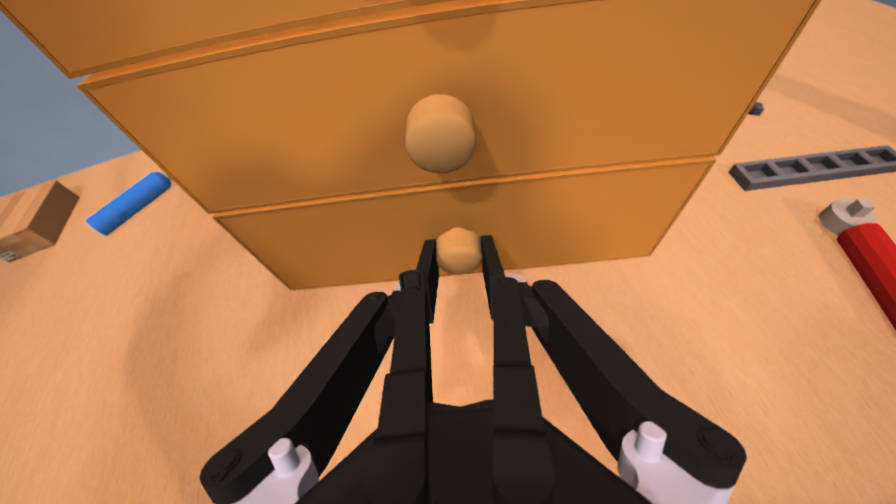

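>>> execute_actions([
  {"rows":[[0.009,0.002,-0.009,-1.569,0.017,1.585,2.705,1,-1,0,0.9781,0.8841,0,-1.6757,1.6372,3.9957,-2.305,-1,-1,-0.8],[0.009,0.002,-0.009,-1.569,0.017,1.585,2.705,1,-1,0,0.9821,0.8813,0,-1.682,1.6374,3.9977,-2.3002,-1,-1,-0.8],[0.009,0.002,-0.009,-1.569,0.017,1.585,2.705,1,-1,0,0.9862,0.8786,0,-1.6881,1.6376,3.9996,-2.2955,-1,-1,-0.8],[0.009,0.002,-0.009,-1.569,0.017,1.585,2.705,1,-1,0,0.9886,0.877,0,-1.6918,1.6378,4.0008,-2.2927,-1,-1,-0.8],[0.009,0.002,-0.009,-1.569,0.017,1.585,2.705,1,-1,0,0.9906,0.8757,0,-1.6948,1.638,4.0018,-2.2904,-1,-1,-0.8],[0.009,0.002,-0.009,-1.569,0.017,1.585,2.705,1,-1,0,0.9926,0.8743,0,-1.6978,1.6382,4.0028,-2.2881,-1,-1,-0.8],[0.009,0.002,-0.009,-1.569,0.017,1.585,2.705,1,-1,0,0.9947,0.873,0,-1.7008,1.6384,4.0037,-2.2858,-1,-1,-0.8],[0.009,0.002,-0.009,-1.569,0.017,1.585,2.705,1,-1,0,0.9967,0.8717,0,-1.7038,1.6386,4.0047,-2.2835,-1,-1,-0.8],[0.009,0.002,-0.009,-1.569,0.017,1.585,2.705,1,-1,0,0.9987,0.8704,0,-1.7067,1.6389,4.0057,-2.2813,-1,-1,-0.8],[0.009,0.002,-0.009,-1.569,0.017,1.585,2.705,1,-1,0,1.0008,0.8691,0,-1.7097,1.6391,4.0067,-2.279,-1,-1,-0.8],[0.009,0.002,-0.009,-1.569,0.017,1.585,2.705,1,-1,0,1.0028,0.8678,0,-1.7126,1.6394,4.0076,-2.2768,-1,-1,-0.8],[0.009,0.002,-0.009,-1.569,0.017,1.585,2.705,1,-1,0,1.0049,0.8665,0,-1.7155,1.6397,4.0086,-2.2746,-1,-1,-0.8],[0.009,0.002,-0.009,-1.569,0.017,1.585,2.705,1,-1,0,1.007,0.8652,0,-1.7184,1.64,4.0096,-2.2724,-1,-1,-0.8],[0.009,0.002,-0.009,-1.569,0.017,1.585,2.705,1,-1,0,1.009,0.864,0,-1.7212,1.6404,4.0106,-2.2702,-1,-1,-0.8],[0.009,0.002,-0.009,-1.569,0.017,1.585,2.705,1,-1,0,1.0111,0.8627,0,-1.7241,1.6407,4.0115,-2.2681,-1,-1,-0.8]],"steps":15},
], pictures=false)

>>> execute_actions([
  {"rows":[[0.009,0.002,-0.009,-1.569,0.017,1.585,2.705,1,-1,0,1.0132,0.8615,0,-1.7269,1.6411,4.0125,-2.2659,-1,-1,-0.8],[0.009,0.002,-0.009,-1.569,0.017,1.585,2.705,1,-1,0,1.0153,0.8603,0,-1.7297,1.6415,4.0135,-2.2638,-1,-1,-0.8],[0.009,0.002,-0.009,-1.569,0.017,1.585,2.705,1,-1,0,1.0174,0.859,0,-1.7324,1.6419,4.0145,-2.2617,-1,-1,-0.8],[0.009,0.002,-0.009,-1.569,0.017,1.585,2.705,1,-1,0,1.0195,0.8578,0,-1.7352,1.6424,4.0154,-2.2596,-1,-1,-0.8],[0.009,0.002,-0.009,-1.569,0.017,1.585,2.705,1,-1,0,1.0216,0.8566,0,-1.7379,1.6428,4.0164,-2.2575,-1,-1,-0.8],[0.009,0.002,-0.009,-1.569,0.017,1.585,2.705,1,-1,0,1.0237,0.8554,0,-1.7406,1.6433,4.0174,-2.2555,-1,-1,-0.8],[0.009,0.002,-0.009,-1.569,0.017,1.585,2.705,1,-1,0,1.0258,0.8542,0,-1.7433,1.6437,4.0183,-2.2534,-1,-1,-0.8],[0.009,0.002,-0.009,-1.569,0.017,1.585,2.705,1,-1,0,1.0279,0.853,0,-1.7459,1.6442,4.0193,-2.2514,-1,-1,-0.8],[0.009,0.002,-0.009,-1.569,0.017,1.585,2.705,1,-1,0,1.03,0.8518,0,-1.7486,1.6447,4.0202,-2.2494,-1,-1,-0.8],[0.009,0.002,-0.009,-1.569,0.017,1.585,2.705,1,-1,0,1.0321,0.8506,0,-1.7512,1.6452,4.0212,-2.2474,-1,-1,-0.8],[0.009,0.002,-0.009,-1.569,0.017,1.585,2.705,1,-1,0,1.0342,0.8495,0,-1.7538,1.6458,4.0221,-2.2454,-1,-1,-0.8],[0.009,0.002,-0.009,-1.569,0.017,1.585,2.705,1,-1,0,1.0364,0.8483,0,-1.7564,1.6463,4.0231,-2.2435,-1,-1,-0.8],[0.009,0.002,-0.009,-1.569,0.017,1.585,2.705,1,-1,0,1.0385,0.8472,0,-1.759,1.6469,4.024,-2.2415,-1,-1,-0.8],[0.009,0.002,-0.009,-1.569,0.017,1.585,2.705,1,-1,0,1.0406,0.8461,0,-1.7615,1.6475,4.025,-2.2396,-1,-1,-0.8],[0.009,0.002,-0.009,-1.569,0.017,1.585,2.705,1,-1,0,1.0427,0.8449,0,-1.7641,1.6481,4.0259,-2.2377,-1,-1,-0.8]],"steps":15},
], pictures=false)

>>> execute_actions([
  {"rows":[[0.009,0.002,-0.009,-1.569,0.017,1.585,2.705,1,-1,0,1.0449,0.8438,0,-1.7666,1.6487,4.0269,-2.2358,-1,-1,-0.8],[0.009,0.002,-0.009,-1.569,0.017,1.585,2.705,1,-1,0,1.047,0.8427,0,-1.7691,1.6493,4.0278,-2.2339,-1,-1,-0.8],[0.009,0.002,-0.009,-1.569,0.017,1.585,2.705,1,-1,0,1.0492,0.8416,0,-1.7716,1.65,4.0288,-2.232,-1,-1,-0.8],[0.009,0.002,-0.009,-1.569,0.017,1.585,2.705,1,-1,0,1.0513,0.8405,0,-1.774,1.6506,4.0297,-2.2301,-1,-1,-0.8],[0.009,0.002,-0.009,-1.569,0.017,1.585,2.705,1,-1,0,1.0535,0.8394,0,-1.7765,1.6513,4.0307,-2.2283,-1,-1,-0.8],[0.009,0.002,-0.009,-1.569,0.017,1.585,2.705,1,-1,0,1.0556,0.8383,0,-1.7789,1.652,4.0316,-2.2264,-1,-1,-0.8],[0.009,0.002,-0.009,-1.569,0.017,1.585,2.705,1,-1,0,1.0578,0.8372,0,-1.7813,1.6527,4.0326,-2.2246,-1,-1,-0.8],[0.009,0.002,-0.009,-1.569,0.017,1.585,2.705,1,-1,0,1.06,0.8362,0,-1.7837,1.6534,4.0335,-2.2228,-1,-1,-0.8],[0.009,0.002,-0.009,-1.569,0.017,1.585,2.705,1,-1,0,1.0621,0.8351,0,-1.786,1.6542,4.0345,-2.221,-1,-1,-0.8],[0.009,0.002,-0.009,-1.569,0.017,1.585,2.705,1,-1,0,1.0643,0.8341,0,-1.7884,1.6549,4.0354,-2.2192,-1,-1,-0.8],[0.009,0.002,-0.009,-1.569,0.017,1.585,2.705,1,-1,0,1.0665,0.833,0,-1.7907,1.6557,4.0363,-2.2174,-1,-1,-0.8],[0.009,0.002,-0.009,-1.569,0.017,1.585,2.705,1,-1,0,1.0687,0.832,0,-1.7931,1.6565,4.0373,-2.2157,-1,-1,-0.8],[0.009,0.002,-0.009,-1.569,0.017,1.585,2.705,1,-1,0,1.0709,0.831,0,-1.7954,1.6573,4.0382,-2.2139,-1,-1,-0.8],[0.009,0.002,-0.009,-1.569,0.017,1.585,2.705,1,-1,0,1.0731,0.8299,0,-1.7977,1.6581,4.0391,-2.2122,-1,-1,-0.8],[0.009,0.002,-0.009,-1.569,0.017,1.585,2.705,1,-1,0,1.0753,0.8289,0,-1.7999,1.6589,4.0401,-2.2105,-1,-1,-0.8]],"steps":15},
], pictures=false)

>>> execute_actions([
  {"rows":[[0.009,0.002,-0.009,-1.569,0.017,1.585,2.705,1,-1,0,1.0774,0.828,0,-1.8022,1.6598,4.041,-2.2088,-1,-1,-0.8],[0.009,0.002,-0.009,-1.569,0.017,1.585,2.705,1,-1,0,1.0796,0.827,0,-1.8044,1.6606,4.042,-2.2071,-1,-1,-0.8],[0.009,0.002,-0.009,-1.569,0.017,1.585,2.705,1,-1,0,1.0818,0.826,0,-1.8066,1.6615,4.0429,-2.2054,-1,-1,-0.8],[0.009,0.002,-0.009,-1.569,0.017,1.585,2.705,1,-1,0,1.084,0.825,0,-1.8088,1.6624,4.0438,-2.2038,-1,-1,-0.8],[0.009,0.002,-0.009,-1.569,0.017,1.585,2.705,1,-1,0,1.0862,0.824,0,-1.8109,1.6633,4.0447,-2.2021,-1,-1,-0.8],[0.009,0.002,-0.009,-1.569,0.017,1.585,2.705,1,-1,0,1.0885,0.8231,0,-1.8131,1.6643,4.0457,-2.2005,-1,-1,-0.8],[0.009,0.002,-0.009,-1.569,0.017,1.585,2.705,1,-1,0,1.0907,0.8221,0,-1.8152,1.6652,4.0466,-2.1989,-1,-1,-0.8],[0.009,0.002,-0.009,-1.569,0.017,1.585,2.705,1,-1,0,1.0929,0.8212,0,-1.8173,1.6662,4.0475,-2.1973,-1,-1,-0.8],[0.009,0.002,-0.009,-1.569,0.017,1.585,2.705,1,-1,0,1.0951,0.8202,0,-1.8194,1.6671,4.0484,-2.1957,-1,-1,-0.8],[0.009,0.002,-0.009,-1.569,0.017,1.585,2.705,1,-1,0,1.0974,0.8193,0,-1.8214,1.6681,4.0494,-2.1942,-1,-1,-0.8],[0.009,0.002,-0.009,-1.569,0.017,1.585,2.705,1,-1,0,1.0996,0.8184,0,-1.8235,1.6691,4.0503,-2.1926,-1,-1,-0.8],[0.009,0.002,-0.009,-1.569,0.017,1.585,2.705,1,-1,0,1.1018,0.8175,0,-1.8255,1.6701,4.0512,-2.1911,-1,-1,-0.8],[0.009,0.002,-0.009,-1.569,0.017,1.585,2.705,1,-1,0,1.1041,0.8165,0,-1.8276,1.6711,4.0521,-2.1895,-1,-1,-0.8],[0.009,0.002,-0.009,-1.569,0.017,1.585,2.705,1,-1,0,1.1063,0.8156,0,-1.8296,1.6722,4.0531,-2.188,-1,-1,-0.8],[0.009,0.002,-0.009,-1.569,0.017,1.585,2.705,1,-1,0,1.1086,0.8147,0,-1.8316,1.6732,4.054,-2.1865,-1,-1,-0.8]],"steps":15},
], pictures=false)

>>> execute_actions([
  {"rows":[[0.009,0.002,-0.009,-1.569,0.017,1.585,2.705,1,-1,0,1.1108,0.8139,0,-1.8336,1.6743,4.0549,-2.185,-1,-1,-0.8],[0.009,0.002,-0.009,-1.569,0.017,1.585,2.705,1,-1,0,1.1131,0.813,0,-1.8355,1.6753,4.0558,-2.1835,-1,-1,-0.8],[0.009,0.002,-0.009,-1.569,0.017,1.585,2.705,1,-1,0,1.1153,0.8121,0,-1.8375,1.6764,4.0568,-2.1821,-1,-1,-0.8],[0.009,0.002,-0.009,-1.569,0.017,1.585,2.705,1,-1,0,1.1176,0.8113,0,-1.8394,1.6775,4.0577,-2.1806,-1,-1,-0.8],[0.009,0.002,-0.009,-1.569,0.017,1.585,2.705,1,-1,0,1.1198,0.8104,0,-1.8413,1.6786,4.0586,-2.1791,-1,-1,-0.8],[0.009,0.002,-0.009,-1.569,0.017,1.585,2.705,1,-1,0,1.1221,0.8096,0,-1.8432,1.6797,4.0595,-2.1777,-1,-1,-0.8],[0.009,0.002,-0.009,-1.569,0.017,1.585,2.705,1,-1,0,1.1243,0.8087,0,-1.845,1.6808,4.0604,-2.1762,-1,-1,-0.8],[0.009,0.002,-0.009,-1.569,0.017,1.585,2.705,1,-1,0,1.1266,0.8079,0,-1.8469,1.6819,4.0613,-2.1748,-1,-1,-0.8],[0.009,0.002,-0.009,-1.569,0.017,1.585,2.705,1,-1,0,1.1289,0.8071,0,-1.8487,1.6831,4.0622,-2.1734,-1,-1,-0.8],[0.009,0.002,-0.009,-1.569,0.017,1.585,2.705,1,-1,0,1.1311,0.8062,0,-1.8505,1.6842,4.0631,-2.172,-1,-1,-0.8],[0.009,0.002,-0.009,-1.569,0.017,1.585,2.705,1,-1,0,1.1334,0.8054,0,-1.8523,1.6854,4.0641,-2.1707,-1,-1,-0.8],[0.009,0.002,-0.009,-1.569,0.017,1.585,2.705,1,-1,0,1.1357,0.8046,0,-1.8541,1.6866,4.065,-2.1693,-1,-1,-0.8],[0.009,0.002,-0.009,-1.569,0.017,1.585,2.705,1,-1,0,1.138,0.8038,0,-1.8558,1.6878,4.0659,-2.168,-1,-1,-0.8],[0.009,0.002,-0.009,-1.569,0.017,1.585,2.705,1,-1,0,1.1403,0.803,0,-1.8576,1.689,4.0668,-2.1666,-1,-1,-0.8],[0.009,0.002,-0.009,-1.569,0.017,1.585,2.705,1,-1,0,1.1426,0.8023,0,-1.8593,1.6903,4.0678,-2.1653,-1,-1,-0.8]],"steps":15},
], pictures=false)

>>> execute_actions([
  {"rows":[[0.009,0.002,-0.009,-1.569,0.017,1.585,2.705,1,-1,0,1.1449,0.8015,0,-1.861,1.6915,4.0687,-2.164,-1,-1,-0.8],[0.009,0.002,-0.009,-1.569,0.017,1.585,2.705,1,-1,0,1.1472,0.8007,0,-1.8627,1.6928,4.0696,-2.1627,-1,-1,-0.8]],"steps":10},
], pictures=false)

Scene clock: 86.40 s of 4700.00 s.
left_arm: end_effector_position=(+0.5816, +0.3101, +0.4137) position_measured=3 object_status=3 end_effector_quat_wxyz=(+0.002, +0.603, +0.797, +0.011) | right_arm: end_effector_position=(+0.6110, +0.0110, +0.0654) position_measured=183 object_status=2 end_effector_quat_wxyz=(+0.050, +0.883, -0.093, +0.458)
Joint positions: left_arm=[ 0.009  0.002 -0.009 -1.569  0.017  1.585  2.7  ] | right_arm=[ 1.003  0.865 -0.    -1.713  1.638  4.006 -2.285]
Joint velocities: left_arm=[-0.    -0.001  0.    -0.001 -0.001  0.     0.001] | right_arm=[ 0.059 -0.034 -0.001 -0.085  0.     0.027  0.06 ]
Joint torques (N m, as the joint torque sensors report them, + toward a larger angle): left_arm=[  0.26 -30.79  -0.56  23.82   0.91   2.51   0.3 ] | right_arm=[  2.13 -48.48  -1.91  14.01  -1.54   3.08   0.  ]
External joint torques (N m, as the arm's controller estimates them; a push from outside toward a larger angle lowers the number): left_arm=[ 0.21  0.81 -0.6   0.17 -0.02  0.05  0.3 ] | right_arm=[ 2.32 -0.82  0.8  -2.8   0.34  0.18 -0.02]
Steps of this call (steps 1 to 15: the robot went on to your last target; steps 16 to 90: nothing new was sent; then 12.60 s passed at rest; steps 91 to 105: all 15 steps of this action). Readings (joint positions | what the end effector reports):
91: left_arm=[0.009 0.002 -0.009 -1.569 0.017 1.585 2.700] | right_arm=[0.982 0.883 0.004 -1.675 1.642 4.004 -2.306] | left_arm position_measured=3 object_status=3 | right_arm position_measured=183 object_status=2
92: left_arm=[0.009 0.002 -0.009 -1.569 0.017 1.585 2.700] | right_arm=[0.982 0.882 0.004 -1.676 1.642 4.004 -2.305] | left_arm position_measured=3 object_status=3 | right_arm position_measured=183 object_status=2
94: left_arm=[0.009 0.002 -0.009 -1.569 0.017 1.585 2.700] | right_arm=[0.984 0.880 0.002 -1.681 1.639 4.002 -2.304] | left_arm position_measured=3 object_status=3 | right_arm position_measured=183 object_status=2
98: left_arm=[0.009 0.002 -0.009 -1.569 0.017 1.585 2.700] | right_arm=[0.990 0.875 0.001 -1.692 1.638 4.002 -2.299] | left_arm position_measured=3 object_status=3 | right_arm position_measured=183 object_status=2
105: the state above

Scene clock: 86.90 s of 4700.00 s.
left_arm: end_effector_position=(+0.5816, +0.3101, +0.4137) position_measured=3 object_status=3 end_effector_quat_wxyz=(+0.002, +0.603, +0.797, +0.011) | right_arm: end_effector_position=(+0.5933, +0.0147, +0.0658) position_measured=183 object_status=2 end_effector_quat_wxyz=(+0.050, +0.883, -0.091, +0.458)
Joint positions: left_arm=[ 0.009  0.002 -0.009 -1.569  0.017  1.585  2.7  ] | right_arm=[ 1.034  0.848 -0.001 -1.754  1.641  4.02  -2.254]
Joint velocities: left_arm=[-0.001 -0.     0.001 -0.     0.001  0.     0.001] | right_arm=[ 0.063 -0.032  0.    -0.075  0.016  0.028  0.058]
Joint torques (N m, as the joint torque sensors report them, + toward a larger angle): left_arm=[  0.31 -30.57  -0.32  24.14   0.92   2.54   0.3 ] | right_arm=[  2.8  -48.45  -1.31  14.39  -0.84   3.06  -0.07]
External joint torques (N m, as the arm's controller estimates them; a push from outside toward a larger angle lowers the number): left_arm=[ 0.41  1.03 -0.22  0.48  0.    0.08  0.3 ] | right_arm=[ 3.09 -1.41  1.31 -2.05  1.    0.1  -0.1 ]
Steps of this call (steps 1 to 15: all 15 steps of this action). Readings (joint positions | what the end effector reports):
1: left_arm=[0.009 0.002 -0.009 -1.569 0.017 1.585 2.700] | right_arm=[1.005 0.864 -0.001 -1.716 1.638 4.006 -2.283] | left_arm position_measured=3 object_status=3 | right_arm position_measured=183 object_status=2
2: left_arm=[0.009 0.002 -0.009 -1.569 0.017 1.585 2.700] | right_arm=[1.007 0.863 -0.001 -1.719 1.638 4.007 -2.281] | left_arm position_measured=3 object_status=3 | right_arm position_measured=183 object_status=2
4: left_arm=[0.009 0.002 -0.009 -1.569 0.017 1.585 2.700] | right_arm=[1.011 0.861 -0.001 -1.725 1.638 4.009 -2.277] | left_arm position_measured=3 object_status=3 | right_arm position_measured=183 object_status=2
8: left_arm=[0.009 0.002 -0.009 -1.569 0.017 1.585 2.700] | right_arm=[1.019 0.856 -0.001 -1.736 1.638 4.013 -2.268] | left_arm position_measured=3 object_status=3 | right_arm position_measured=183 object_status=2
15: the state above

Scene clock: 87.40 s of 4700.00 s.
left_arm: end_effector_position=(+0.5816, +0.3101, +0.4137) position_measured=3 object_status=3 end_effector_quat_wxyz=(+0.002, +0.603, +0.797, +0.011) | right_arm: end_effector_position=(+0.5750, +0.0186, +0.0662) position_measured=183 object_status=2 end_effector_quat_wxyz=(+0.050, +0.883, -0.091, +0.458)
Joint positions: left_arm=[ 0.009  0.002 -0.009 -1.569  0.017  1.585  2.7  ] | right_arm=[ 1.066  0.832 -0.001 -1.791  1.651  4.034 -2.225]
Joint velocities: left_arm=[ 0.    -0.002  0.001  0.001  0.001 -0.    -0.   ] | right_arm=[ 0.065 -0.028 -0.001 -0.068  0.024  0.028  0.052]
Joint torques (N m, as the joint torque sensors report them, + toward a larger angle): left_arm=[  0.4  -30.74  -0.63  24.16   0.9    2.5    0.29] | right_arm=[  1.92 -48.13  -1.32  14.59  -0.71   2.99   0.03]
External joint torques (N m, as the arm's controller estimates them; a push from outside toward a larger angle lowers the number): left_arm=[ 0.4   0.88 -0.63  0.49 -0.03  0.04  0.28] | right_arm=[ 2.49 -1.88  1.44 -1.36  1.05  0.    0.01]
Steps of this call (steps 1 to 15: all 15 steps of this action). Readings (joint positions | what the end effector reports):
1: left_arm=[0.009 0.002 -0.009 -1.569 0.017 1.585 2.700] | right_arm=[1.036 0.847 -0.001 -1.757 1.642 4.021 -2.252] | left_arm position_measured=3 object_status=3 | right_arm position_measured=183 object_status=2
2: left_arm=[0.009 0.002 -0.009 -1.569 0.017 1.585 2.700] | right_arm=[1.038 0.846 -0.001 -1.760 1.642 4.022 -2.250] | left_arm position_measured=3 object_status=3 | right_arm position_measured=183 object_status=2
4: left_arm=[0.009 0.002 -0.009 -1.569 0.017 1.585 2.700] | right_arm=[1.042 0.844 -0.001 -1.765 1.644 4.024 -2.246] | left_arm position_measured=3 object_status=3 | right_arm position_measured=183 object_status=2
8: left_arm=[0.009 0.002 -0.009 -1.569 0.017 1.585 2.700] | right_arm=[1.051 0.840 -0.001 -1.774 1.646 4.028 -2.238] | left_arm position_measured=3 object_status=3 | right_arm position_measured=183 object_status=2
15: the state above

Scene clock: 87.90 s of 4700.00 s.
left_arm: end_effector_position=(+0.5816, +0.3101, +0.4137) position_measured=3 object_status=3 end_effector_quat_wxyz=(+0.002, +0.603, +0.797, +0.011) | right_arm: end_effector_position=(+0.5567, +0.0225, +0.0666) position_measured=183 object_status=2 end_effector_quat_wxyz=(+0.050, +0.883, -0.091, +0.458)
Joint positions: left_arm=[ 0.009  0.002 -0.009 -1.569  0.017  1.585  2.7  ] | right_arm=[ 1.099  0.818 -0.002 -1.824  1.665  4.048 -2.2  ]
Joint velocities: left_arm=[-0.    -0.001  0.001 -0.001  0.    -0.     0.001] | right_arm=[ 0.068 -0.025  0.002 -0.059  0.029  0.028  0.046]
Joint torques (N m, as the joint torque sensors report them, + toward a larger angle): left_arm=[  0.27 -30.51  -0.53  24.     0.9    2.5    0.31] | right_arm=[  2.3  -47.47  -1.47  13.63  -0.88   3.08   0.15]
External joint torques (N m, as the arm's controller estimates them; a push from outside toward a larger angle lowers the number): left_arm=[ 0.2   1.05 -0.61  0.36 -0.04  0.05  0.31] | right_arm=[ 2.47 -1.64  0.98 -2.09  0.87  0.06  0.13]
Steps of this call (steps 1 to 15: all 15 steps of this action). Readings (joint positions | what the end effector reports):
1: left_arm=[0.009 0.002 -0.009 -1.569 0.017 1.585 2.700] | right_arm=[1.068 0.831 -0.001 -1.793 1.652 4.035 -2.224] | left_arm position_measured=3 object_status=3 | right_arm position_measured=183 object_status=2
2: left_arm=[0.009 0.002 -0.009 -1.569 0.017 1.585 2.700] | right_arm=[1.071 0.830 -0.001 -1.796 1.653 4.036 -2.222] | left_arm position_measured=3 object_status=3 | right_arm position_measured=183 object_status=2
4: left_arm=[0.009 0.002 -0.009 -1.569 0.017 1.585 2.700] | right_arm=[1.075 0.828 -0.001 -1.800 1.655 4.038 -2.218] | left_arm position_measured=3 object_status=3 | right_arm position_measured=183 object_status=2
8: left_arm=[0.009 0.002 -0.009 -1.569 0.017 1.585 2.700] | right_arm=[1.084 0.824 -0.001 -1.809 1.658 4.042 -2.212] | left_arm position_measured=3 object_status=3 | right_arm position_measured=183 object_status=2
15: the state above

Scene clock: 88.40 s of 4700.00 s.
left_arm: end_effector_position=(+0.5816, +0.3101, +0.4137) position_measured=3 object_status=3 end_effector_quat_wxyz=(+0.002, +0.603, +0.797, +0.011) | right_arm: end_effector_position=(+0.5383, +0.0263, +0.0670) position_measured=183 object_status=2 end_effector_quat_wxyz=(+0.050, +0.883, -0.092, +0.458)
Joint positions: left_arm=[ 0.009  0.002 -0.009 -1.569  0.017  1.585  2.7  ] | right_arm=[ 1.133  0.805 -0.002 -1.852  1.681  4.062 -2.178]
Joint velocities: left_arm=[ 0.     0.    -0.001  0.001 -0.001  0.    -0.001] | right_arm=[ 0.07  -0.023  0.    -0.051  0.036  0.029  0.043]
Joint torques (N m, as the joint torque sensors report them, + toward a larger angle): left_arm=[  0.25 -30.73  -0.47  23.99   0.91   2.51   0.29] | right_arm=[  2.72 -46.66  -1.15  13.85  -0.68   2.96   0.14]
External joint torques (N m, as the arm's controller estimates them; a push from outside toward a larger angle lowers the number): left_arm=[ 0.24  0.71 -0.48  0.4  -0.02  0.06  0.29] | right_arm=[ 3.01 -1.2   1.36 -1.6   1.02 -0.11  0.11]
Steps of this call (steps 1 to 15: all 15 steps of this action). Readings (joint positions | what the end effector reports):
1: left_arm=[0.009 0.002 -0.009 -1.569 0.017 1.585 2.700] | right_arm=[1.102 0.817 -0.002 -1.826 1.666 4.049 -2.199] | left_arm position_measured=3 object_status=3 | right_arm position_measured=183 object_status=2
2: left_arm=[0.009 0.002 -0.009 -1.569 0.017 1.585 2.700] | right_arm=[1.104 0.816 -0.002 -1.828 1.667 4.050 -2.197] | left_arm position_measured=3 object_status=3 | right_arm position_measured=183 object_status=2
4: left_arm=[0.009 0.002 -0.009 -1.569 0.017 1.585 2.700] | right_arm=[1.108 0.814 -0.002 -1.832 1.669 4.052 -2.194] | left_arm position_measured=3 object_status=3 | right_arm position_measured=183 object_status=2
8: left_arm=[0.009 0.002 -0.009 -1.569 0.017 1.585 2.700] | right_arm=[1.117 0.811 -0.002 -1.839 1.673 4.056 -2.188] | left_arm position_measured=3 object_status=3 | right_arm position_measured=183 object_status=2
15: the state above

Scene clock: 88.73 s of 4700.00 s.
left_arm: end_effector_position=(+0.5816, +0.3101, +0.4137) position_measured=3 object_status=3 end_effector_quat_wxyz=(+0.002, +0.603, +0.797, +0.011) | right_arm: end_effector_position=(+0.5328, +0.0275, +0.0671) position_measured=183 object_status=2 end_effector_quat_wxyz=(+0.050, +0.883, -0.093, +0.458)
Joint positions: left_arm=[ 0.009  0.002 -0.009 -1.569  0.017  1.585  2.7  ] | right_arm=[ 1.144  0.802 -0.002 -1.859  1.687  4.067 -2.169]
Joint velocities: left_arm=[-0.001  0.    -0.001 -0.     0.    -0.    -0.002] | right_arm=[ 0.001  0.     0.001 -0.    -0.     0.001  0.011]
Joint torques (N m, as the joint torque sensors report them, + toward a larger angle): left_arm=[  0.45 -30.73  -0.54  23.92   0.88   2.49   0.3 ] | right_arm=[  2.34 -47.21  -1.18  13.15  -0.54   3.31   0.13]
External joint torques (N m, as the arm's controller estimates them; a push from outside toward a larger angle lowers the number): left_arm=[ 0.5   0.69 -0.5   0.33 -0.04  0.04  0.3 ] | right_arm=[ 2.35 -2.    1.35 -1.95  1.1   0.22  0.1 ]
Steps of this call (steps 1 to 10: all 10 steps of this action). Readings (joint positions | what the end effector reports):
1: left_arm=[0.009 0.002 -0.009 -1.569 0.017 1.585 2.700] | right_arm=[1.135 0.805 -0.002 -1.854 1.683 4.063 -2.177] | left_arm position_measured=3 object_status=3 | right_arm position_measured=183 object_status=2
2: left_arm=[0.009 0.002 -0.009 -1.569 0.017 1.585 2.700] | right_arm=[1.138 0.804 -0.002 -1.856 1.684 4.064 -2.175] | left_arm position_measured=3 object_status=3 | right_arm position_measured=183 object_status=2
4: left_arm=[0.009 0.002 -0.009 -1.569 0.017 1.585 2.700] | right_arm=[1.141 0.803 -0.002 -1.858 1.686 4.066 -2.173] | left_arm position_measured=3 object_status=3 | right_arm position_measured=183 object_status=2
8: left_arm=[0.009 0.002 -0.009 -1.569 0.017 1.585 2.700] | right_arm=[1.144 0.802 -0.002 -1.859 1.687 4.067 -2.170] | left_arm position_measured=3 object_status=3 | right_arm position_measured=183 object_status=2
10: the state above

>>> execute_actions([
  {"rows":[[0.009,0.002,-0.009,-1.569,0.017,1.585,2.705,1,-1,0,1.1495,0.8,0,-1.8644,1.694,4.0706,-2.1614,-1,-1,-0.8],[0.009,0.002,-0.009,-1.569,0.017,1.585,2.705,1,-1,0,1.1518,0.7992,0,-1.866,1.6953,4.0715,-2.1602,-1,-1,-0.8],[0.009,0.002,-0.009,-1.569,0.017,1.585,2.705,1,-1,0,1.1541,0.7985,0,-1.8677,1.6966,4.0724,-2.1589,-1,-1,-0.8],[0.009,0.002,-0.009,-1.569,0.017,1.585,2.705,1,-1,0,1.1564,0.7978,0,-1.8693,1.6979,4.0733,-2.1577,-1,-1,-0.8],[0.009,0.002,-0.009,-1.569,0.017,1.585,2.705,1,-1,0,1.1587,0.797,0,-1.8709,1.6992,4.0742,-2.1564,-1,-1,-0.8],[0.009,0.002,-0.009,-1.569,0.017,1.585,2.705,1,-1,0,1.1611,0.7963,0,-1.8725,1.7006,4.0751,-2.1552,-1,-1,-0.8],[0.009,0.002,-0.009,-1.569,0.017,1.585,2.705,1,-1,0,1.1634,0.7956,0,-1.8741,1.7019,4.076,-2.154,-1,-1,-0.8],[0.009,0.002,-0.009,-1.569,0.017,1.585,2.705,1,-1,0,1.1657,0.7949,0,-1.8756,1.7032,4.0769,-2.1528,-1,-1,-0.8],[0.009,0.002,-0.009,-1.569,0.017,1.585,2.705,1,-1,0,1.168,0.7942,0,-1.8772,1.7046,4.0778,-2.1516,-1,-1,-0.8],[0.009,0.002,-0.009,-1.569,0.017,1.585,2.705,1,-1,0,1.1703,0.7935,0,-1.8787,1.7059,4.0787,-2.1504,-1,-1,-0.8],[0.009,0.002,-0.009,-1.569,0.017,1.585,2.705,1,-1,0,1.1726,0.7928,0,-1.8802,1.7073,4.0796,-2.1492,-1,-1,-0.8],[0.009,0.002,-0.009,-1.569,0.017,1.585,2.705,1,-1,0,1.175,0.7921,0,-1.8817,1.7087,4.0805,-2.148,-1,-1,-0.8],[0.009,0.002,-0.009,-1.569,0.017,1.585,2.705,1,-1,0,1.1773,0.7915,0,-1.8831,1.7101,4.0815,-2.1469,-1,-1,-0.8],[0.009,0.002,-0.009,-1.569,0.017,1.585,2.705,1,-1,0,1.1797,0.7908,0,-1.8846,1.7115,4.0824,-2.1457,-1,-1,-0.8],[0.009,0.002,-0.009,-1.569,0.017,1.585,2.705,1,-1,0,1.182,0.7902,0,-1.886,1.7129,4.0833,-2.1446,-1,-1,-0.8]],"steps":15},
], pictures=false)

>>> execute_actions([
  {"rows":[[0.009,0.002,-0.009,-1.569,0.017,1.585,2.705,1,-1,0,1.1843,0.7895,0,-1.8874,1.7143,4.0842,-2.1435,-1,-1,-0.8],[0.009,0.002,-0.009,-1.569,0.017,1.585,2.705,1,-1,0,1.1867,0.7889,0,-1.8888,1.7158,4.0851,-2.1424,-1,-1,-0.8],[0.009,0.002,-0.009,-1.569,0.017,1.585,2.705,1,-1,0,1.189,0.7882,0,-1.8902,1.7172,4.086,-2.1413,-1,-1,-0.8],[0.009,0.002,-0.009,-1.569,0.017,1.585,2.705,1,-1,0,1.1913,0.7876,0,-1.8916,1.7187,4.0869,-2.1402,-1,-1,-0.8],[0.009,0.002,-0.009,-1.569,0.017,1.585,2.705,1,-1,0,1.1937,0.787,0,-1.8929,1.7202,4.0878,-2.1391,-1,-1,-0.8],[0.009,0.002,-0.009,-1.569,0.017,1.585,2.705,1,-1,0,1.196,0.7863,0,-1.8943,1.7216,4.0887,-2.1381,-1,-1,-0.8],[0.009,0.002,-0.009,-1.569,0.017,1.585,2.705,1,-1,0,1.1984,0.7857,0,-1.8956,1.7231,4.0896,-2.137,-1,-1,-0.8],[0.009,0.002,-0.009,-1.569,0.017,1.585,2.705,1,-1,0,1.2008,0.7851,0,-1.8969,1.7246,4.0905,-2.136,-1,-1,-0.8],[0.009,0.002,-0.009,-1.569,0.017,1.585,2.705,1,-1,0,1.2031,0.7845,0,-1.8982,1.7261,4.0914,-2.135,-1,-1,-0.8],[0.009,0.002,-0.009,-1.569,0.017,1.585,2.705,1,-1,0,1.2055,0.7839,0,-1.8995,1.7276,4.0923,-2.1339,-1,-1,-0.8],[0.009,0.002,-0.009,-1.569,0.017,1.585,2.705,1,-1,0,1.2078,0.7834,0,-1.9007,1.7292,4.0932,-2.1329,-1,-1,-0.8],[0.009,0.002,-0.009,-1.569,0.017,1.585,2.705,1,-1,0,1.2102,0.7828,0,-1.902,1.7307,4.0941,-2.1319,-1,-1,-0.8],[0.009,0.002,-0.009,-1.569,0.017,1.585,2.705,1,-1,0,1.2126,0.7822,0,-1.9032,1.7323,4.095,-2.1309,-1,-1,-0.8],[0.009,0.002,-0.009,-1.569,0.017,1.585,2.705,1,-1,0,1.2149,0.7817,0,-1.9044,1.7338,4.0959,-2.1299,-1,-1,-0.8],[0.009,0.002,-0.009,-1.569,0.017,1.585,2.705,1,-1,0,1.2173,0.7811,0,-1.9056,1.7354,4.0968,-2.129,-1,-1,-0.8]],"steps":15},
], pictures=false)

>>> execute_actions([
  {"rows":[[0.009,0.002,-0.009,-1.569,0.017,1.585,2.705,1,-1,0,1.2197,0.7806,0,-1.9068,1.737,4.0977,-2.128,-1,-1,-0.8],[0.009,0.002,-0.009,-1.569,0.017,1.585,2.705,1,-1,0,1.2221,0.7801,0,-1.908,1.7386,4.0986,-2.1271,-1,-1,-0.8],[0.009,0.002,-0.009,-1.569,0.017,1.585,2.705,1,-1,0,1.2244,0.7795,0,-1.9091,1.7402,4.0995,-2.1261,-1,-1,-0.8],[0.009,0.002,-0.009,-1.569,0.017,1.585,2.705,1,-1,0,1.2268,0.779,0,-1.9103,1.7418,4.1004,-2.1252,-1,-1,-0.8],[0.009,0.002,-0.009,-1.569,0.017,1.585,2.705,1,-1,0,1.2292,0.7785,0,-1.9114,1.7434,4.1013,-2.1243,-1,-1,-0.8],[0.009,0.002,-0.009,-1.569,0.017,1.585,2.705,1,-1,0,1.2316,0.778,0,-1.9125,1.745,4.1022,-2.1234,-1,-1,-0.8],[0.009,0.002,-0.009,-1.569,0.017,1.585,2.705,1,-1,0,1.234,0.7775,0,-1.9136,1.7467,4.103,-2.1225,-1,-1,-0.8],[0.009,0.002,-0.009,-1.569,0.017,1.585,2.705,1,-1,0,1.2364,0.777,0,-1.9146,1.7483,4.1039,-2.1216,-1,-1,-0.8],[0.009,0.002,-0.009,-1.569,0.017,1.585,2.705,1,-1,0,1.2388,0.7765,0,-1.9157,1.75,4.1048,-2.1207,-1,-1,-0.8],[0.009,0.002,-0.009,-1.569,0.017,1.585,2.705,1,-1,0,1.2412,0.776,0,-1.9167,1.7517,4.1057,-2.1198,-1,-1,-0.8],[0.009,0.002,-0.009,-1.569,0.017,1.585,2.705,1,-1,0,1.2436,0.7755,0,-1.9178,1.7533,4.1066,-2.1189,-1,-1,-0.8],[0.009,0.002,-0.009,-1.569,0.017,1.585,2.705,1,-1,0,1.246,0.7751,0,-1.9188,1.755,4.1075,-2.1181,-1,-1,-0.8],[0.009,0.002,-0.009,-1.569,0.017,1.585,2.705,1,-1,0,1.2484,0.7746,0,-1.9198,1.7567,4.1084,-2.1172,-1,-1,-0.8],[0.009,0.002,-0.009,-1.569,0.017,1.585,2.705,1,-1,0,1.2508,0.7741,0,-1.9208,1.7584,4.1093,-2.1164,-1,-1,-0.8],[0.009,0.002,-0.009,-1.569,0.017,1.585,2.705,1,-1,0,1.2532,0.7737,0,-1.9217,1.7601,4.1102,-2.1155,-1,-1,-0.8]],"steps":15},
], pictures=false)

>>> execute_actions([
  {"rows":[[0.009,0.002,-0.009,-1.569,0.017,1.585,2.705,1,-1,0,1.2556,0.7732,0,-1.9227,1.7618,4.1111,-2.1147,-1,-1,-0.8],[0.009,0.002,-0.009,-1.569,0.017,1.585,2.705,1,-1,0,1.258,0.7728,0,-1.9236,1.7635,4.112,-2.1139,-1,-1,-0.8],[0.009,0.002,-0.009,-1.569,0.017,1.585,2.705,1,-1,0,1.2604,0.7724,0,-1.9245,1.7652,4.1129,-2.1131,-1,-1,-0.8],[0.009,0.002,-0.009,-1.569,0.017,1.585,2.705,1,-1,0,1.2628,0.7719,0,-1.9254,1.767,4.1138,-2.1123,-1,-1,-0.8],[0.009,0.002,-0.009,-1.569,0.017,1.585,2.705,1,-1,0,1.2653,0.7715,0,-1.9263,1.7687,4.1147,-2.1115,-1,-1,-0.8],[0.009,0.002,-0.009,-1.569,0.017,1.585,2.705,1,-1,0,1.2677,0.7711,0,-1.9272,1.7705,4.1156,-2.1107,-1,-1,-0.8],[0.009,0.002,-0.009,-1.569,0.017,1.585,2.705,1,-1,0,1.2701,0.7707,0,-1.9281,1.7723,4.1165,-2.1099,-1,-1,-0.8],[0.009,0.002,-0.009,-1.569,0.017,1.585,2.705,1,-1,0,1.2725,0.7703,0,-1.9289,1.774,4.1173,-2.1092,-1,-1,-0.8],[0.009,0.002,-0.009,-1.569,0.017,1.585,2.705,1,-1,0,1.275,0.7699,0,-1.9298,1.7758,4.1182,-2.1084,-1,-1,-0.8],[0.009,0.002,-0.009,-1.569,0.017,1.585,2.705,1,-1,0,1.2774,0.7695,0,-1.9306,1.7776,4.1191,-2.1077,-1,-1,-0.8],[0.009,0.002,-0.009,-1.569,0.017,1.585,2.705,1,-1,0,1.2798,0.7691,0,-1.9314,1.7794,4.12,-2.107,-1,-1,-0.8],[0.009,0.002,-0.009,-1.569,0.017,1.585,2.705,1,-1,0,1.2822,0.7687,0,-1.9322,1.7812,4.1209,-2.1062,-1,-1,-0.8],[0.009,0.002,-0.009,-1.569,0.017,1.585,2.705,1,-1,0,1.2847,0.7684,0,-1.9329,1.783,4.1218,-2.1055,-1,-1,-0.8],[0.009,0.002,-0.009,-1.569,0.017,1.585,2.705,1,-1,0,1.2871,0.768,0,-1.9337,1.7848,4.1227,-2.1048,-1,-1,-0.8],[0.009,0.002,-0.009,-1.569,0.017,1.585,2.705,1,-1,0,1.2895,0.7676,0,-1.9344,1.7866,4.1236,-2.1041,-1,-1,-0.8]],"steps":15},
], pictures=false)

>>> execute_actions([
  {"rows":[[0.009,0.002,-0.009,-1.569,0.017,1.585,2.705,1,-1,0,1.292,0.7673,0,-1.9352,1.7884,4.1245,-2.1034,-1,-1,-0.8],[0.009,0.002,-0.009,-1.569,0.017,1.585,2.705,1,-1,0,1.2944,0.7669,0,-1.9359,1.7903,4.1254,-2.1027,-1,-1,-0.8],[0.009,0.002,-0.009,-1.569,0.017,1.585,2.705,1,-1,0,1.2968,0.7666,0,-1.9366,1.7921,4.1263,-2.102,-1,-1,-0.8],[0.009,0.002,-0.009,-1.569,0.017,1.585,2.705,1,-1,0,1.2992,0.7663,0,-1.9373,1.7939,4.1272,-2.1013,-1,-1,-0.8],[0.009,0.002,-0.009,-1.569,0.017,1.585,2.705,1,-1,0,1.3017,0.7659,0,-1.9379,1.7958,4.128,-2.1007,-1,-1,-0.8],[0.009,0.002,-0.009,-1.569,0.017,1.585,2.705,1,-1,0,1.3041,0.7656,0,-1.9386,1.7976,4.1289,-2.1,-1,-1,-0.8],[0.009,0.002,-0.009,-1.569,0.017,1.585,2.705,1,-1,0,1.3066,0.7653,0,-1.9392,1.7995,4.1298,-2.0994,-1,-1,-0.8],[0.009,0.002,-0.009,-1.569,0.017,1.585,2.705,1,-1,0,1.309,0.765,0,-1.9398,1.8014,4.1307,-2.0988,-1,-1,-0.8],[0.009,0.002,-0.009,-1.569,0.017,1.585,2.705,1,-1,0,1.3115,0.7646,0,-1.9405,1.8033,4.1316,-2.0981,-1,-1,-0.8],[0.009,0.002,-0.009,-1.569,0.017,1.585,2.705,1,-1,0,1.3139,0.7643,0,-1.9411,1.8052,4.1325,-2.0975,-1,-1,-0.8],[0.009,0.002,-0.009,-1.569,0.017,1.585,2.705,1,-1,0,1.3164,0.764,0,-1.9417,1.8071,4.1334,-2.0969,-1,-1,-0.8]],"steps":15},
])

Scene clock: 100.43 s of 4700.00 s.
left_arm: end_effector_position=(+0.5816, +0.3101, +0.4137) position_measured=3 object_status=3 end_effector_quat_wxyz=(+0.002, +0.603, +0.797, +0.011) | right_arm: end_effector_position=(+0.5176, +0.0307, +0.0674) position_measured=183 object_status=2 end_effector_quat_wxyz=(+0.050, +0.883, -0.092, +0.458)
Joint positions: left_arm=[ 0.009  0.002 -0.009 -1.569  0.017  1.585  2.7  ] | right_arm=[ 1.172  0.793 -0.002 -1.88   1.703  4.078 -2.155]
Joint velocities: left_arm=[-0.001 -0.    -0.001 -0.    -0.    -0.    -0.001] | right_arm=[ 0.07  -0.019  0.001 -0.043  0.041  0.028  0.032]
Joint torques (N m, as the joint torque sensors report them, + toward a larger angle): left_arm=[  0.32 -30.73  -0.58  23.94   0.9    2.49   0.28] | right_arm=[  3.64 -47.44  -1.14  12.57  -0.76   3.06   0.13]
External joint torques (N m, as the arm's controller estimates them; a push from outside toward a larger angle lowers the number): left_arm=[ 0.37  0.92 -0.54  0.26 -0.03  0.04  0.28] | right_arm=[ 3.95 -2.55  1.34 -2.51  0.9  -0.03  0.11]
Steps of this call (steps 1 to 15: the robot went on to your last target; steps 16 to 90: nothing new was sent; then 8.20 s passed at rest; steps 91 to 105: all 15 steps of this action). Readings (joint positions | what the end effector reports):
91: left_arm=[0.009 0.002 -0.009 -1.569 0.017 1.585 2.700] | right_arm=[1.144 0.802 -0.002 -1.860 1.687 4.067 -2.167] | left_arm position_measured=3 object_status=3 | right_arm position_measured=183 object_status=2
92: left_arm=[0.009 0.002 -0.009 -1.569 0.017 1.585 2.700] | right_arm=[1.145 0.802 -0.002 -1.860 1.688 4.067 -2.167] | left_arm position_measured=3 object_status=3 | right_arm position_measured=183 object_status=2
94: left_arm=[0.009 0.002 -0.009 -1.569 0.017 1.585 2.700] | right_arm=[1.148 0.801 -0.002 -1.863 1.689 4.068 -2.166] | left_arm position_measured=3 object_status=3 | right_arm position_measured=183 object_status=2
98: left_arm=[0.009 0.002 -0.009 -1.569 0.017 1.585 2.700] | right_arm=[1.156 0.798 -0.002 -1.869 1.694 4.072 -2.163] | left_arm position_measured=3 object_status=3 | right_arm position_measured=183 object_status=2
105: the state above

Scene clock: 100.93 s of 4700.00 s.
left_arm: end_effector_position=(+0.5816, +0.3101, +0.4137) position_measured=3 object_status=3 end_effector_quat_wxyz=(+0.002, +0.603, +0.797, +0.011) | right_arm: end_effector_position=(+0.4993, +0.0346, +0.0678) position_measured=183 object_status=2 end_effector_quat_wxyz=(+0.050, +0.883, -0.092, +0.458)
Joint positions: left_arm=[ 0.009  0.002 -0.009 -1.569  0.017  1.585  2.7  ] | right_arm=[ 1.208  0.784 -0.002 -1.9    1.726  4.092 -2.139]
Joint velocities: left_arm=[-0.001  0.002  0.    -0.001  0.002  0.     0.002] | right_arm=[ 0.07  -0.015 -0.001 -0.036  0.045  0.028  0.03 ]
Joint torques (N m, as the joint torque sensors report them, + toward a larger angle): left_arm=[  0.33 -30.51  -0.6   24.14   0.92   2.5    0.28] | right_arm=[  3.19 -46.52  -0.89  12.88  -0.69   3.07   0.15]
External joint torques (N m, as the arm's controller estimates them; a push from outside toward a larger angle lowers the number): left_arm=[ 0.36  0.75 -0.57  0.66  0.    0.06  0.28] | right_arm=[ 3.58 -2.32  1.63 -1.79  0.91 -0.03  0.13]
Steps of this call (steps 1 to 15: all 15 steps of this action). Readings (joint positions | what the end effector reports):
1: left_arm=[0.009 0.002 -0.009 -1.569 0.017 1.585 2.700] | right_arm=[1.175 0.793 -0.002 -1.881 1.705 4.079 -2.154] | left_arm position_measured=3 object_status=3 | right_arm position_measured=183 object_status=2
2: left_arm=[0.009 0.002 -0.009 -1.569 0.017 1.585 2.700] | right_arm=[1.177 0.792 -0.002 -1.883 1.706 4.080 -2.153] | left_arm position_measured=3 object_status=3 | right_arm position_measured=183 object_status=2
4: left_arm=[0.009 0.002 -0.009 -1.569 0.017 1.585 2.700] | right_arm=[1.182 0.791 -0.002 -1.885 1.709 4.082 -2.151] | left_arm position_measured=3 object_status=3 | right_arm position_measured=183 object_status=2
8: left_arm=[0.009 0.002 -0.009 -1.569 0.017 1.585 2.700] | right_arm=[1.191 0.788 -0.002 -1.891 1.715 4.086 -2.147] | left_arm position_measured=3 object_status=3 | right_arm position_measured=183 object_status=2
15: the state above

Scene clock: 101.43 s of 4700.00 s.
left_arm: end_effector_position=(+0.5816, +0.3101, +0.4137) position_measured=3 object_status=3 end_effector_quat_wxyz=(+0.002, +0.603, +0.797, +0.011) | right_arm: end_effector_position=(+0.4809, +0.0385, +0.0682) position_measured=183 object_status=2 end_effector_quat_wxyz=(+0.050, +0.883, -0.092, +0.458)
Joint positions: left_arm=[ 0.009  0.002 -0.009 -1.569  0.017  1.585  2.7  ] | right_arm=[ 1.243  0.776 -0.002 -1.917  1.75   4.106 -2.125]
Joint velocities: left_arm=[-0.    -0.002 -0.     0.    -0.     0.001 -0.001] | right_arm=[ 0.072 -0.014  0.001 -0.029  0.048  0.026  0.028]
Joint torques (N m, as the joint torque sensors report them, + toward a larger angle): left_arm=[  0.19 -30.51  -0.54  23.78   0.9    2.54   0.31] | right_arm=[  3.33 -45.2   -0.85  12.91  -0.62   2.99   0.16]
External joint torques (N m, as the arm's controller estimates them; a push from outside toward a larger angle lowers the number): left_arm=[ 0.26  1.09 -0.47  0.1  -0.02  0.08  0.31] | right_arm=[ 3.64 -1.21  1.59 -1.6   0.97 -0.13  0.14]
Steps of this call (steps 1 to 15: all 15 steps of this action). Readings (joint positions | what the end effector reports):
1: left_arm=[0.009 0.002 -0.009 -1.569 0.017 1.585 2.700] | right_arm=[1.210 0.784 -0.002 -1.901 1.727 4.093 -2.138] | left_arm position_measured=3 object_status=3 | right_arm position_measured=183 object_status=2
2: left_arm=[0.009 0.002 -0.009 -1.569 0.017 1.585 2.700] | right_arm=[1.212 0.783 -0.002 -1.902 1.729 4.094 -2.137] | left_arm position_measured=3 object_status=3 | right_arm position_measured=183 object_status=2
4: left_arm=[0.009 0.002 -0.009 -1.569 0.017 1.585 2.700] | right_arm=[1.217 0.782 -0.002 -1.905 1.732 4.096 -2.135] | left_arm position_measured=3 object_status=3 | right_arm position_measured=183 object_status=2
8: left_arm=[0.009 0.002 -0.009 -1.569 0.017 1.585 2.700] | right_arm=[1.227 0.780 -0.002 -1.909 1.738 4.099 -2.132] | left_arm position_measured=3 object_status=3 | right_arm position_measured=183 object_status=2
15: the state above

Scene clock: 101.93 s of 4700.00 s.
left_arm: end_effector_position=(+0.5816, +0.3101, +0.4137) position_measured=3 object_status=3 end_effector_quat_wxyz=(+0.002, +0.603, +0.797, +0.011) | right_arm: end_effector_position=(+0.4626, +0.0424, +0.0686) position_measured=183 object_status=2 end_effector_quat_wxyz=(+0.050, +0.883, -0.092, +0.458)
Joint positions: left_arm=[ 0.009  0.002 -0.009 -1.569  0.017  1.585  2.7  ] | right_arm=[ 1.28   0.77  -0.002 -1.93   1.776  4.119 -2.113]
Joint velocities: left_arm=[-0.     0.001 -0.001  0.     0.001 -0.     0.   ] | right_arm=[ 0.071 -0.01   0.001 -0.024  0.051  0.026  0.022]
Joint torques (N m, as the joint torque sensors report them, + toward a larger angle): left_arm=[  0.45 -30.54  -0.38  24.04   0.9    2.51   0.29] | right_arm=[  3.47 -45.97  -0.99  12.67  -0.66   3.09   0.16]
External joint torques (N m, as the arm's controller estimates them; a push from outside toward a larger angle lowers the number): left_arm=[ 0.49  0.97 -0.34  0.41 -0.03  0.05  0.29] | right_arm=[ 3.8  -2.37  1.43 -1.53  0.9  -0.05  0.14]
Steps of this call (steps 1 to 15: all 15 steps of this action). Readings (joint positions | what the end effector reports):
1: left_arm=[0.009 0.002 -0.009 -1.569 0.017 1.585 2.700] | right_arm=[1.246 0.776 -0.002 -1.918 1.751 4.107 -2.124] | left_arm position_measured=3 object_status=3 | right_arm position_measured=183 object_status=2
2: left_arm=[0.009 0.002 -0.009 -1.569 0.017 1.585 2.700] | right_arm=[1.248 0.776 -0.002 -1.919 1.753 4.108 -2.123] | left_arm position_measured=3 object_status=3 | right_arm position_measured=183 object_status=2
4: left_arm=[0.009 0.002 -0.009 -1.569 0.017 1.585 2.700] | right_arm=[1.253 0.775 -0.002 -1.921 1.757 4.109 -2.122] | left_arm position_measured=3 object_status=3 | right_arm position_measured=183 object_status=2
8: left_arm=[0.009 0.002 -0.009 -1.569 0.017 1.585 2.700] | right_arm=[1.263 0.773 -0.002 -1.924 1.763 4.113 -2.118] | left_arm position_measured=3 object_status=3 | right_arm position_measured=183 object_status=2
15: the state above

Scene clock: 102.43 s of 4700.00 s.
left_arm: end_effector_position=(+0.5816, +0.3101, +0.4137) position_measured=3 object_status=3 end_effector_quat_wxyz=(+0.002, +0.603, +0.797, +0.011) | right_arm: end_effector_position=(+0.4463, +0.0459, +0.0689) position_measured=183 object_status=2 end_effector_quat_wxyz=(+0.050, +0.883, -0.093, +0.458)
Joint positions: left_arm=[ 0.009  0.002 -0.009 -1.569  0.017  1.585  2.7  ] | right_arm=[ 1.312  0.766 -0.002 -1.939  1.8    4.132 -2.103]
Joint velocities: left_arm=[-0.001 -0.001 -0.    -0.    -0.     0.001 -0.   ] | right_arm=[ 0.014 -0.002 -0.001 -0.002  0.015  0.006  0.011]
Joint torques (N m, as the joint torque sensors report them, + toward a larger angle): left_arm=[  0.4  -30.68  -0.68  24.     0.92   2.52   0.31] | right_arm=[  2.66 -45.75  -0.68  13.07  -0.67   3.22   0.23]
External joint torques (N m, as the arm's controller estimates them; a push from outside toward a larger angle lowers the number): left_arm=[ 0.46  0.81 -0.61  0.41  0.    0.07  0.31] | right_arm=[ 3.33 -2.22  2.31 -0.94  0.81  0.03  0.2 ]
Steps of this call (steps 1 to 15: all 15 steps of this action). Readings (joint positions | what the end effector reports):
1: left_arm=[0.009 0.002 -0.009 -1.569 0.017 1.585 2.700] | right_arm=[1.282 0.770 -0.002 -1.931 1.778 4.120 -2.112] | left_arm position_measured=3 object_status=3 | right_arm position_measured=183 object_status=2
2: left_arm=[0.009 0.002 -0.009 -1.569 0.017 1.585 2.700] | right_arm=[1.285 0.770 -0.002 -1.932 1.779 4.121 -2.112] | left_arm position_measured=3 object_status=3 | right_arm position_measured=183 object_status=2
4: left_arm=[0.009 0.002 -0.009 -1.569 0.017 1.585 2.700] | right_arm=[1.289 0.769 -0.002 -1.933 1.783 4.123 -2.110] | left_arm position_measured=3 object_status=3 | right_arm position_measured=183 object_status=2
8: left_arm=[0.009 0.002 -0.009 -1.569 0.017 1.585 2.700] | right_arm=[1.299 0.768 -0.002 -1.936 1.790 4.127 -2.107] | left_arm position_measured=3 object_status=3 | right_arm position_measured=183 object_status=2
15: the state above
camera_calibration (this result's frames):
cam_left_wrist: T_world_to_cam=[[0.999694, 0.024611, -0.00243038, -0.583125], [0.0239711, -0.940127, 0.33998, 0.146884], [0.00608238, -0.339934, -0.94043, 0.686001], [0, 0, 0, 1]] pos_world=[0.575253, 0.385636, 0.593781]
cam_right_wrist: T_world_to_cam=[[-0.22988, -0.969536, -0.0845921, 0.160957], [-0.791067, 0.236778, -0.564047, 0.400312], [0.566893, -0.062745, -0.821398, 0.00157107], [0, 0, 0, 1]] pos_world=[0.352784, 0.0613672, 0.240701]

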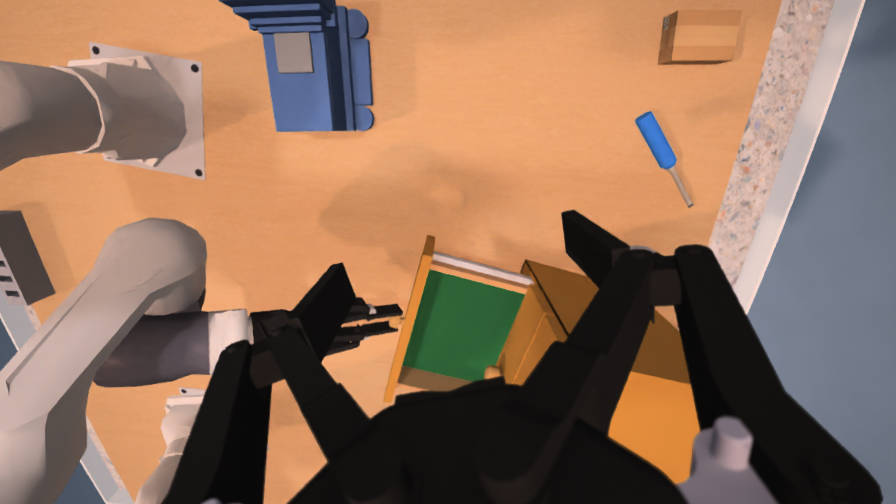

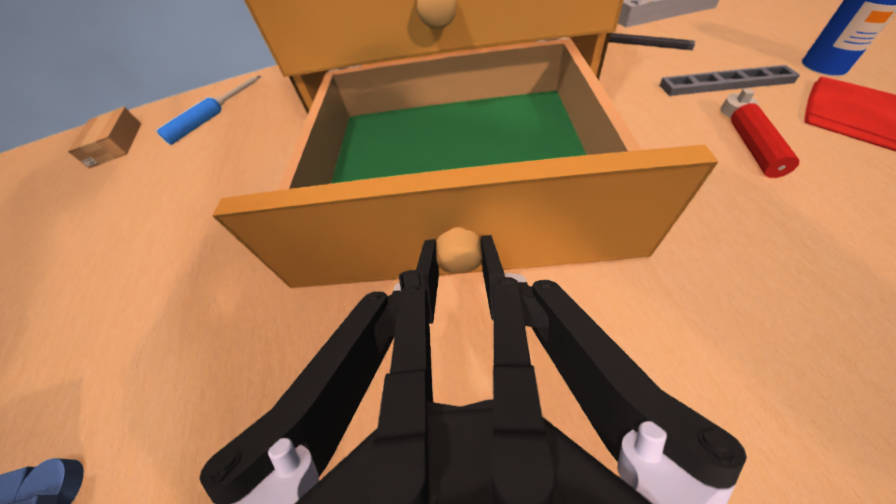

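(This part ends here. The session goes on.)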